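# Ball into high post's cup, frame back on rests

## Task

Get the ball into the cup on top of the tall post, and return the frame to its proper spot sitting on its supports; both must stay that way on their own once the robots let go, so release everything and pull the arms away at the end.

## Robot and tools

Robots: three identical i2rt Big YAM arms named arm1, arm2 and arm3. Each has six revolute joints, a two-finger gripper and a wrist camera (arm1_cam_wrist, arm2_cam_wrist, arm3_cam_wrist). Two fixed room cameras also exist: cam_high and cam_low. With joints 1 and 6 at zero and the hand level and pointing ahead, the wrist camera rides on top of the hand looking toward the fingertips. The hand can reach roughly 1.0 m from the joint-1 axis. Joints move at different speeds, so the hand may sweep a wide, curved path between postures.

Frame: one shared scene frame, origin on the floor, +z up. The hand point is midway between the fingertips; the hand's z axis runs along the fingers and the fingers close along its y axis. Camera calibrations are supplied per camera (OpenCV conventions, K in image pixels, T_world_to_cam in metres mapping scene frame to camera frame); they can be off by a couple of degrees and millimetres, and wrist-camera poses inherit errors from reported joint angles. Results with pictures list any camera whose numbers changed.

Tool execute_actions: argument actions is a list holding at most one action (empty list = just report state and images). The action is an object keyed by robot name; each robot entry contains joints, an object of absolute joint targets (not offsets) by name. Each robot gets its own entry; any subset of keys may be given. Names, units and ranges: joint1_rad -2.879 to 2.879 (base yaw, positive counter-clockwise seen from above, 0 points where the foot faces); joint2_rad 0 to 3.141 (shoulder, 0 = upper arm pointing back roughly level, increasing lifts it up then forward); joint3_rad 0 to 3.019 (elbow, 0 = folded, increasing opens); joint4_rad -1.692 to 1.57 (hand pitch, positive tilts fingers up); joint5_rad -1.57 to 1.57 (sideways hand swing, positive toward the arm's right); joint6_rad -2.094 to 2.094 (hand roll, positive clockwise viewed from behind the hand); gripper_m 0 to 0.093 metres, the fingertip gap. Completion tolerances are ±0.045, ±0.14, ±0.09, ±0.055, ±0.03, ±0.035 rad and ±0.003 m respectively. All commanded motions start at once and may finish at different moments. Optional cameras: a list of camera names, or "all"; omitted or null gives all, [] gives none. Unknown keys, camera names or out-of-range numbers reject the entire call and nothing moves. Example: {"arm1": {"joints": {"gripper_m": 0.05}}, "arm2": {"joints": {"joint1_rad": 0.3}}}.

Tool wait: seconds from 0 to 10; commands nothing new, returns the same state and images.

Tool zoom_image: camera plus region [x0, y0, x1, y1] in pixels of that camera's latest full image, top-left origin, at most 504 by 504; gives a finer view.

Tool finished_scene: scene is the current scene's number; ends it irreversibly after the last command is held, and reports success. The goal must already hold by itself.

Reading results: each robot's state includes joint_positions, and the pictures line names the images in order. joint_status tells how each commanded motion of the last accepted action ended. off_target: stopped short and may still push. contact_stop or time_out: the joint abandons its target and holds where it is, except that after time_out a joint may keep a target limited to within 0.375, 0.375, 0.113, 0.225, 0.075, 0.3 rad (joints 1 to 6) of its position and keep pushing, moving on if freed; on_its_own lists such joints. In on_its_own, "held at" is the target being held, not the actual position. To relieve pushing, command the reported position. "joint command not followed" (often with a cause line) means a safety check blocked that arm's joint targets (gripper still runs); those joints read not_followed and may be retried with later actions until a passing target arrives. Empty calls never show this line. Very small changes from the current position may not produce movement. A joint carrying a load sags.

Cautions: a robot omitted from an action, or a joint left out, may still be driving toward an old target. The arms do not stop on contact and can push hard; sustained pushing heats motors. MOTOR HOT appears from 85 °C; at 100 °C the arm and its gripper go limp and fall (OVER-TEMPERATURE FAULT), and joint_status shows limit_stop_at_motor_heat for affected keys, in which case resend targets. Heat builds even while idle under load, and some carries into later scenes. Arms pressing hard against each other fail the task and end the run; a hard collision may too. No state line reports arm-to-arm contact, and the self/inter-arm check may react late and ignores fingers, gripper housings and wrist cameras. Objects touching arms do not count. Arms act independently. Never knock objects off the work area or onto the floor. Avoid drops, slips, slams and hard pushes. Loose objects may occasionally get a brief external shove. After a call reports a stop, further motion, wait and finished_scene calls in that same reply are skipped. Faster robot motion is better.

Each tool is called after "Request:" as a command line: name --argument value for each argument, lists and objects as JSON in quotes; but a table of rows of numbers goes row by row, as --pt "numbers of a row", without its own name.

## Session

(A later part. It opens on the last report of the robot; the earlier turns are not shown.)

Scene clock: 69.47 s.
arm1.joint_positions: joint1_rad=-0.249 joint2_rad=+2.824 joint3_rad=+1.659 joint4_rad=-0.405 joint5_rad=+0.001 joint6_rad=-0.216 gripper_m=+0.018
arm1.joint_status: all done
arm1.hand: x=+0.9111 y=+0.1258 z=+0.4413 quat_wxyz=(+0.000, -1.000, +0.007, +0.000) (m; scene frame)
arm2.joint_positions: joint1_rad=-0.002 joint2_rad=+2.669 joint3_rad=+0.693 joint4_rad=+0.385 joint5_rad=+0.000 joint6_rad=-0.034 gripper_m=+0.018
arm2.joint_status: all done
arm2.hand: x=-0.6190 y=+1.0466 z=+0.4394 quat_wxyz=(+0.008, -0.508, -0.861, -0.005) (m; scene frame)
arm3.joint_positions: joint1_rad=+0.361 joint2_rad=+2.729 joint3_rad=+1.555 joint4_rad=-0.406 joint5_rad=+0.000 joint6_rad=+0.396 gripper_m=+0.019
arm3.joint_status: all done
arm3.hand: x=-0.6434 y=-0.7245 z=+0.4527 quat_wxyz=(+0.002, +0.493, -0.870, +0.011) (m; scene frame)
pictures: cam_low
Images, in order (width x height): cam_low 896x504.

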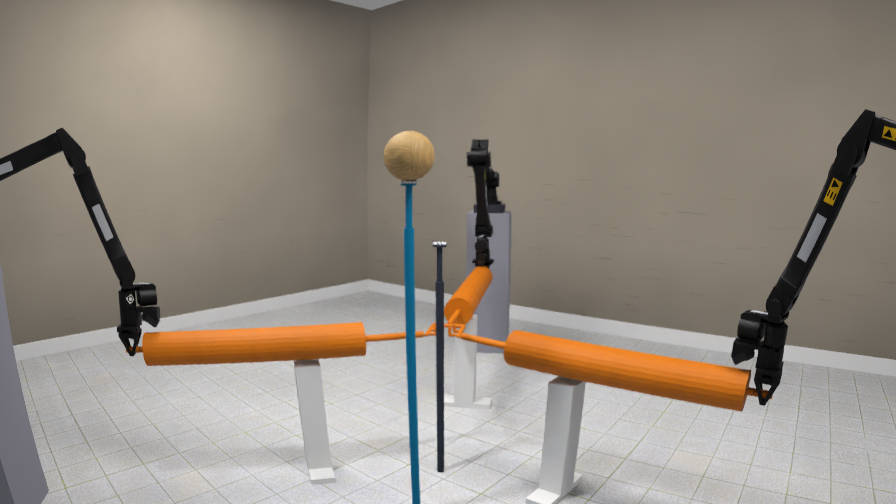

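Request:
execute_actions --actions '[{"arm1":{"joints":{"joint1_rad":-0.258,"joint2_rad":2.857,"joint3_rad":1.73,"joint4_rad":-0.398}},"arm2":{"joints":{"joint2_rad":2.73,"joint3_rad":0.715,"joint4_rad":0.415}},"arm3":{"joints":{"joint2_rad":2.748,"joint3_rad":1.62,"joint4_rad":-0.392}}}]' --cameras '["cam_low","cam_high"]'

Scene clock: 70.33 s.
arm1.joint_positions: joint1_rad=-0.253 joint2_rad=+2.849 joint3_rad=+1.685 joint4_rad=-0.405 joint5_rad=+0.002 joint6_rad=-0.218 gripper_m=+0.018
arm1.joint_status: all done
arm1.hand: x=+0.9098 y=+0.1284 z=+0.4318 quat_wxyz=(+0.000, -1.000, +0.007, +0.001) (m; scene frame)
arm2.joint_positions: joint1_rad=-0.002 joint2_rad=+2.720 joint3_rad=+0.719 joint4_rad=+0.409 joint5_rad=+0.000 joint6_rad=-0.034 gripper_m=+0.018
arm2.joint_status: all done
arm2.hand: x=-0.6207 y=+1.0499 z=+0.4242 quat_wxyz=(+0.009, -0.508, -0.861, -0.006) (m; scene frame)
arm3.joint_positions: joint1_rad=+0.364 joint2_rad=+2.758 joint3_rad=+1.582 joint4_rad=-0.402 joint5_rad=+0.000 joint6_rad=+0.397 gripper_m=+0.019
arm3.joint_status: all done
arm3.hand: x=-0.6444 y=-0.7221 z=+0.4415 quat_wxyz=(+0.001, +0.493, -0.870, +0.010) (m; scene frame)
pictures: cam_high, cam_low
Images, in order (width x height): cam_high 896x504, cam_low 896x504.

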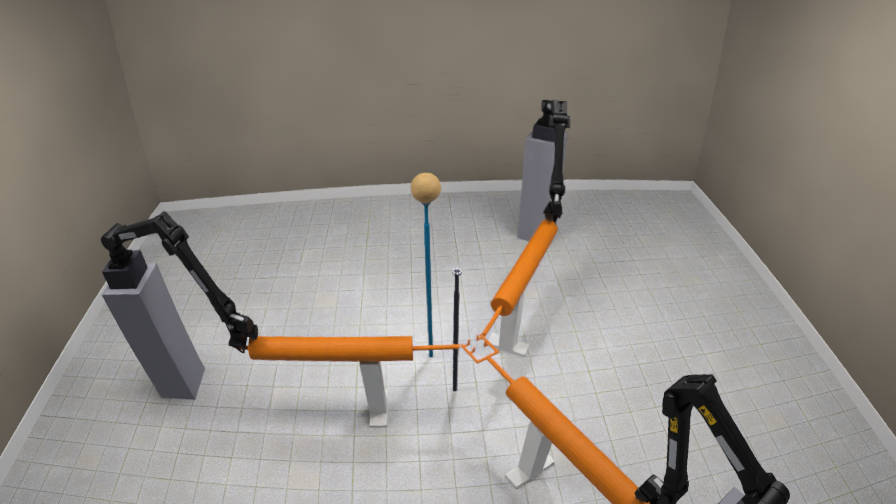

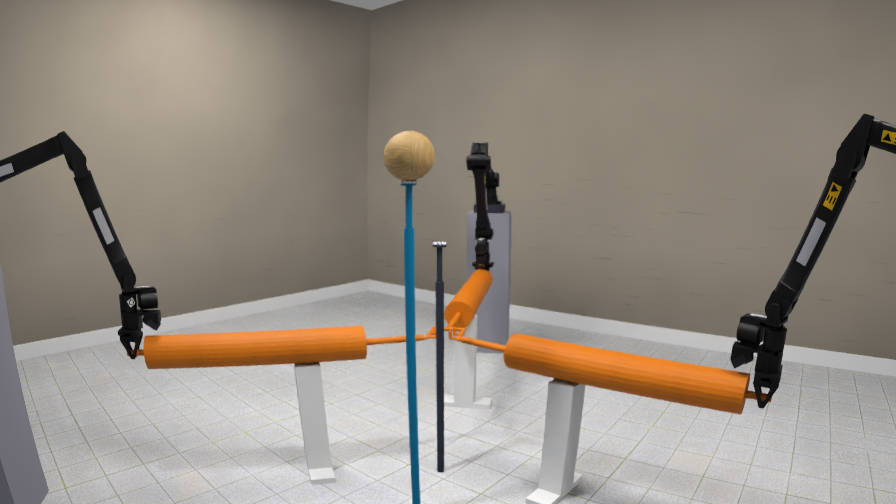

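Request:
execute_actions --actions '[{"arm1":{"joints":{"joint1_rad":-0.253,"joint2_rad":2.878,"joint3_rad":1.70,"joint4_rad":-0.398}},"arm2":{"joints":{"joint1_rad":-0.002,"joint2_rad":2.72,"joint3_rad":0.719,"joint4_rad":0.409}},"arm3":{"joints":{"joint1_rad":0.364,"joint2_rad":2.765,"joint3_rad":1.582,"joint4_rad":-0.402}}}]' --cameras '[]'

Scene clock: 71.07 s.
arm1.joint_positions: joint1_rad=-0.253 joint2_rad=+2.854 joint3_rad=+1.685 joint4_rad=-0.400 joint5_rad=+0.001 joint6_rad=-0.218 gripper_m=+0.018
arm1.joint_status: all done
arm1.hand: x=+0.9112 y=+0.1280 z=+0.4292 quat_wxyz=(+0.000, -1.000, +0.007, +0.001) (m; scene frame)
arm2.joint_positions: joint1_rad=-0.002 joint2_rad=+2.720 joint3_rad=+0.721 joint4_rad=+0.409 joint5_rad=+0.000 joint6_rad=-0.034 gripper_m=+0.018
arm2.joint_status: all done
arm2.hand: x=-0.6203 y=+1.0491 z=+0.4240 quat_wxyz=(+0.008, -0.508, -0.861, -0.005) (m; scene frame)
arm3.joint_positions: joint1_rad=+0.363 joint2_rad=+2.761 joint3_rad=+1.582 joint4_rad=-0.402 joint5_rad=+0.002 joint6_rad=+0.398 gripper_m=+0.019
arm3.joint_status: all done
arm3.hand: x=-0.6438 y=-0.7236 z=+0.4401 quat_wxyz=(+0.001, +0.493, -0.870, +0.011) (m; scene frame)
pictures: none
No camera images: the call's "cameras" was empty. Leave "cameras" out to get every camera's image.

Request:
execute_actions --actions '[{"arm1":{"joints":{"joint2_rad":2.854,"joint3_rad":1.685,"gripper_m":0.06}},"arm2":{"joints":{"gripper_m":0.06}},"arm3":{"joints":{"joint2_rad":2.761,"gripper_m":0.06}}}]'

Scene clock: 71.83 s.
arm1.joint_positions: joint1_rad=-0.253 joint2_rad=+2.854 joint3_rad=+1.685 joint4_rad=-0.400 joint5_rad=+0.001 joint6_rad=-0.218 gripper_m=+0.060
arm1.joint_status: all done
arm1.hand: x=+0.9112 y=+0.1280 z=+0.4292 quat_wxyz=(+0.000, -1.000, +0.007, +0.001) (m; scene frame)
arm2.joint_positions: joint1_rad=-0.002 joint2_rad=+2.720 joint3_rad=+0.721 joint4_rad=+0.409 joint5_rad=+0.000 joint6_rad=-0.034 gripper_m=+0.060
arm2.joint_status: all done
arm2.hand: x=-0.6203 y=+1.0491 z=+0.4240 quat_wxyz=(+0.008, -0.508, -0.861, -0.005) (m; scene frame)
arm3.joint_positions: joint1_rad=+0.363 joint2_rad=+2.760 joint3_rad=+1.582 joint4_rad=-0.402 joint5_rad=+0.002 joint6_rad=+0.398 gripper_m=+0.060
arm3.joint_status: all done
arm3.hand: x=-0.6438 y=-0.7232 z=+0.4405 quat_wxyz=(+0.001, +0.493, -0.870, +0.011) (m; scene frame)
pictures: arm1_cam_wrist, arm2_cam_wrist, arm3_cam_wrist, cam_high, cam_low
camera_calibration (this result's frames):
arm1_cam_wrist: T_world_to_cam=[[0.0354448, 0.999371, -0.00126929, -0.152881], [0.810708, -0.0280107, 0.58478, -0.982968], [0.584377, -0.0217564, -0.811191, -0.0592098], [0, 0, 0, 1]] pos_world=[0.83692, 0.123963, 0.526596]
arm2_cam_wrist: T_world_to_cam=[[-0.879088, -0.476641, -0.0041552, -0.0460296], [-0.381631, 0.69858, 0.605264, -1.22715], [-0.285591, 0.533666, -0.796014, -0.278294], [0, 0, 0, 1]] pos_world=[-0.588259, 0.983836, 0.521031]
arm3_cam_wrist: T_world_to_cam=[[0.857903, -0.513511, 0.0175963, 0.167631], [-0.426986, -0.693463, 0.580338, -1.02438], [-0.285808, -0.505387, -0.814185, -0.06821], [0, 0, 0, 1]] pos_world=[-0.6007, -0.658758, 0.535999]
Images, in order (width x height): arm1_cam_wrist 616x616, arm2_cam_wrist 616x616, arm3_cam_wrist 616x616, cam_high 896x504, cam_low 896x504.

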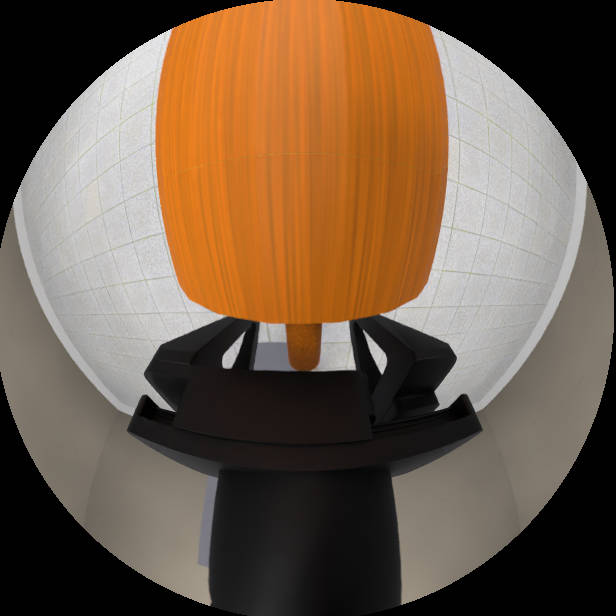

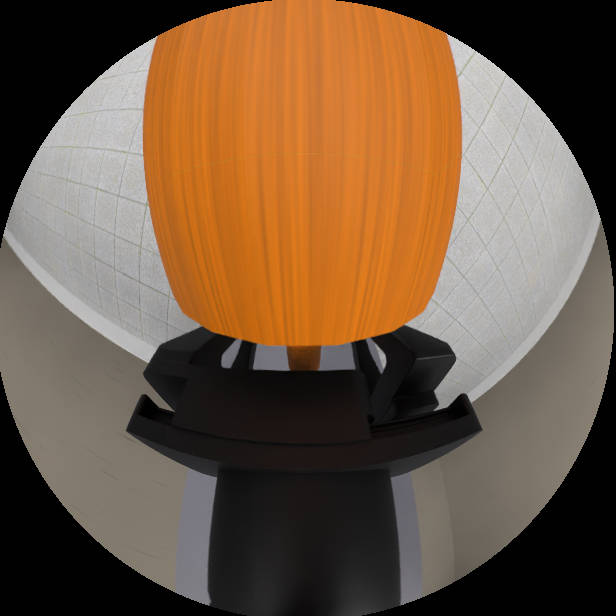

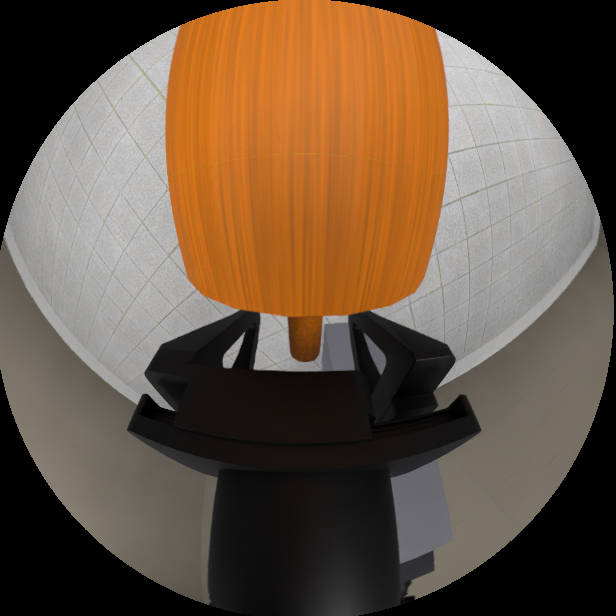

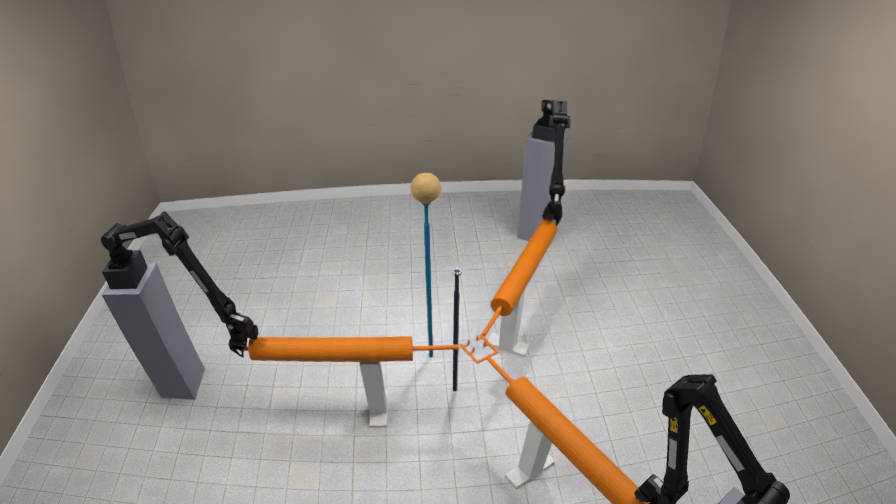

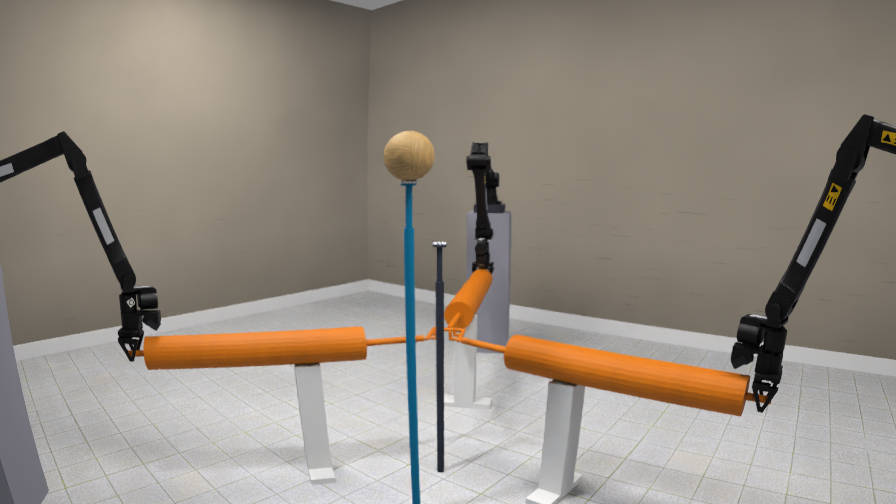

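Request:
execute_actions --actions '[{"arm1":{"joints":{"joint2_rad":2.55,"joint3_rad":1.455,"joint4_rad":-0.486,"gripper_m":0.09}},"arm2":{"joints":{"joint2_rad":2.445,"joint3_rad":0.545,"joint4_rad":0.30,"gripper_m":0.09}},"arm3":{"joints":{"joint2_rad":2.45,"joint3_rad":1.375,"joint4_rad":-0.511,"gripper_m":0.09}}}]' --cameras '["cam_low","cam_high"]'

Scene clock: 73.47 s.
arm1.joint_positions: joint1_rad=-0.253 joint2_rad=+2.519 joint3_rad=+1.462 joint4_rad=-0.485 joint5_rad=+0.001 joint6_rad=-0.218 gripper_m=+0.090
arm1.joint_status: all done
arm1.hand: x=+0.9014 y=+0.1305 z=+0.5718 quat_wxyz=(+0.003, -1.000, +0.007, +0.014) (m; scene frame)
arm2.joint_positions: joint1_rad=-0.002 joint2_rad=+2.446 joint3_rad=+0.550 joint4_rad=+0.312 joint5_rad=+0.000 joint6_rad=-0.034 gripper_m=+0.090
arm2.joint_status: all done
arm2.hand: x=-0.6207 y=+1.0499 z=+0.5070 quat_wxyz=(+0.005, -0.508, -0.861, -0.003) (m; scene frame)
arm3.joint_positions: joint1_rad=+0.363 joint2_rad=+2.431 joint3_rad=+1.374 joint4_rad=-0.508 joint5_rad=+0.002 joint6_rad=+0.398 gripper_m=+0.090
arm3.joint_status: all done
arm3.hand: x=-0.6450 y=-0.7219 z=+0.5784 quat_wxyz=(-0.004, +0.493, -0.870, +0.005) (m; scene frame)
pictures: cam_high, cam_low
Images, in order (width x height): cam_high 896x504, cam_low 896x504.

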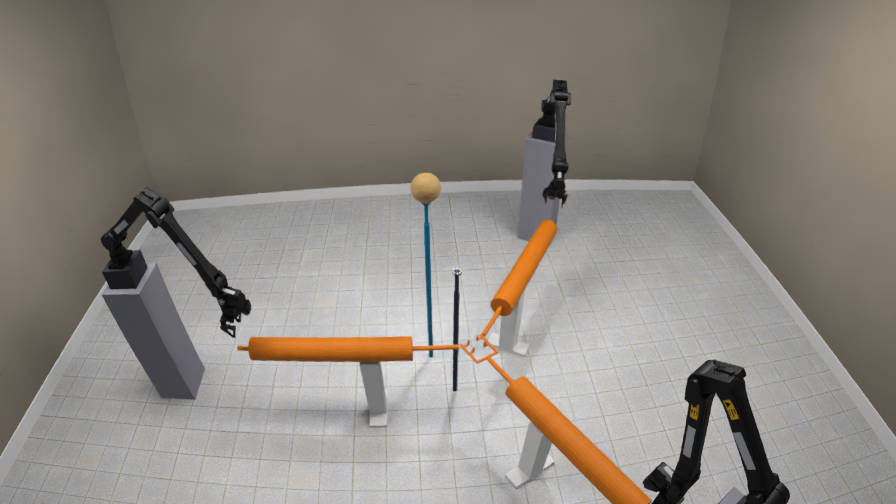

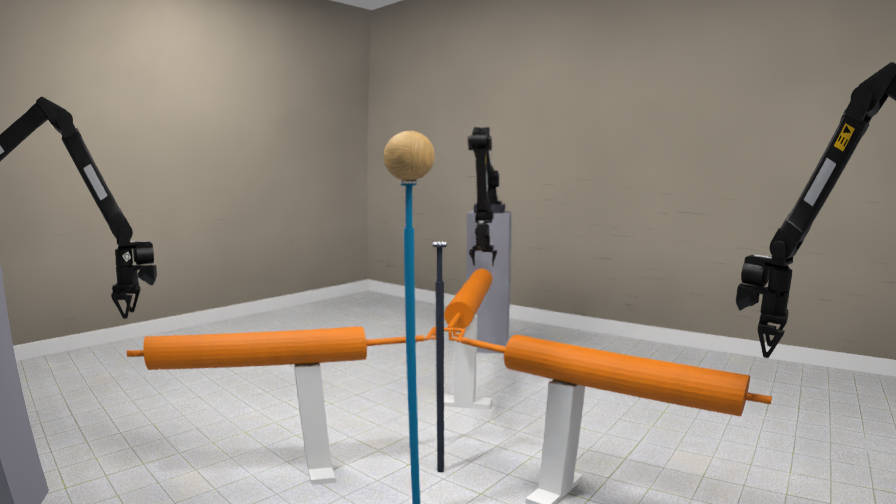

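Request:
execute_actions --actions '[{"arm1":{"joints":{"joint2_rad":2.0,"joint3_rad":1.15,"joint4_rad":-0.7}},"arm2":{"joints":{"joint2_rad":1.8,"joint3_rad":0.5,"joint4_rad":0.1}},"arm3":{"joints":{"joint2_rad":1.95,"joint3_rad":1.1,"joint4_rad":-0.7}}}]' --cameras '["cam_low","cam_high"]'

Scene clock: 77.73 s.
arm1.joint_positions: joint1_rad=-0.253 joint2_rad=+1.966 joint3_rad=+1.157 joint4_rad=-0.698 joint5_rad=+0.001 joint6_rad=-0.218 gripper_m=+0.090
arm1.joint_status: all done
arm1.hand: x=+0.9546 y=+0.1183 z=+0.7859 quat_wxyz=(+0.007, -0.999, +0.008, +0.031) (m; scene frame)
arm2.joint_positions: joint1_rad=-0.002 joint2_rad=+1.805 joint3_rad=+0.499 joint4_rad=+0.116 joint5_rad=+0.000 joint6_rad=-0.034 gripper_m=+0.090
arm2.joint_status: all done
arm2.hand: x=-0.5587 y=+0.9283 z=+0.6799 quat_wxyz=(-0.160, -0.499, -0.846, +0.102) (m; scene frame)
arm3.joint_positions: joint1_rad=+0.363 joint2_rad=+1.935 joint3_rad=+1.099 joint4_rad=-0.697 joint5_rad=+0.002 joint6_rad=+0.398 gripper_m=+0.090
arm3.joint_status: all done
arm3.hand: x=-0.6545 y=-0.7756 z=+0.7627 quat_wxyz=(-0.014, +0.493, -0.870, -0.008) (m; scene frame)
pictures: cam_high, cam_low
Images, in order (width x height): cam_high 896x504, cam_low 896x504.

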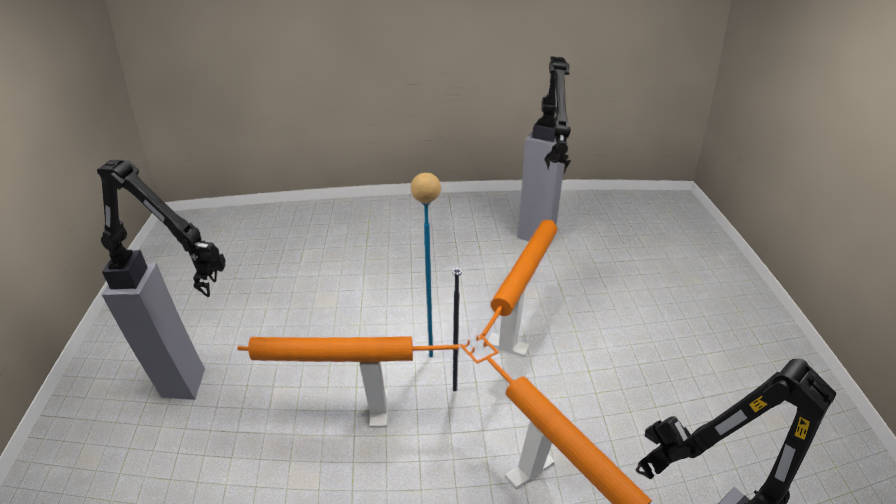

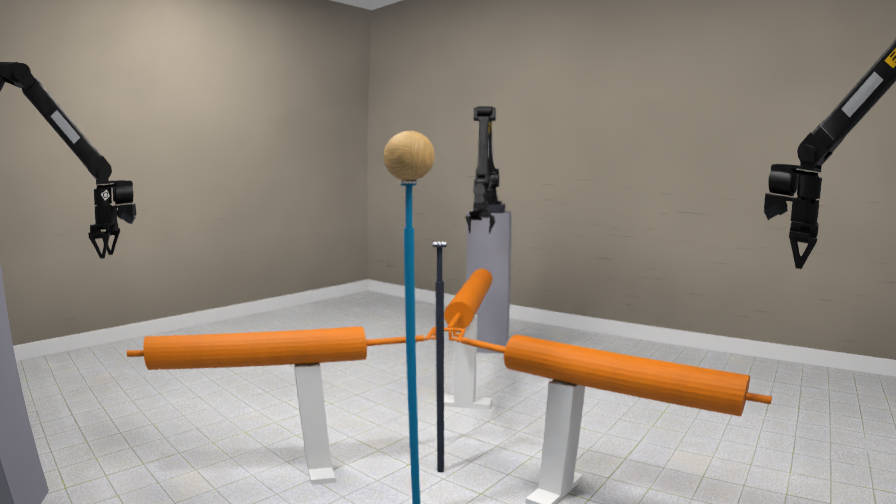

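Request:
finished_scene --scene 2

The scene is finished: the task was done.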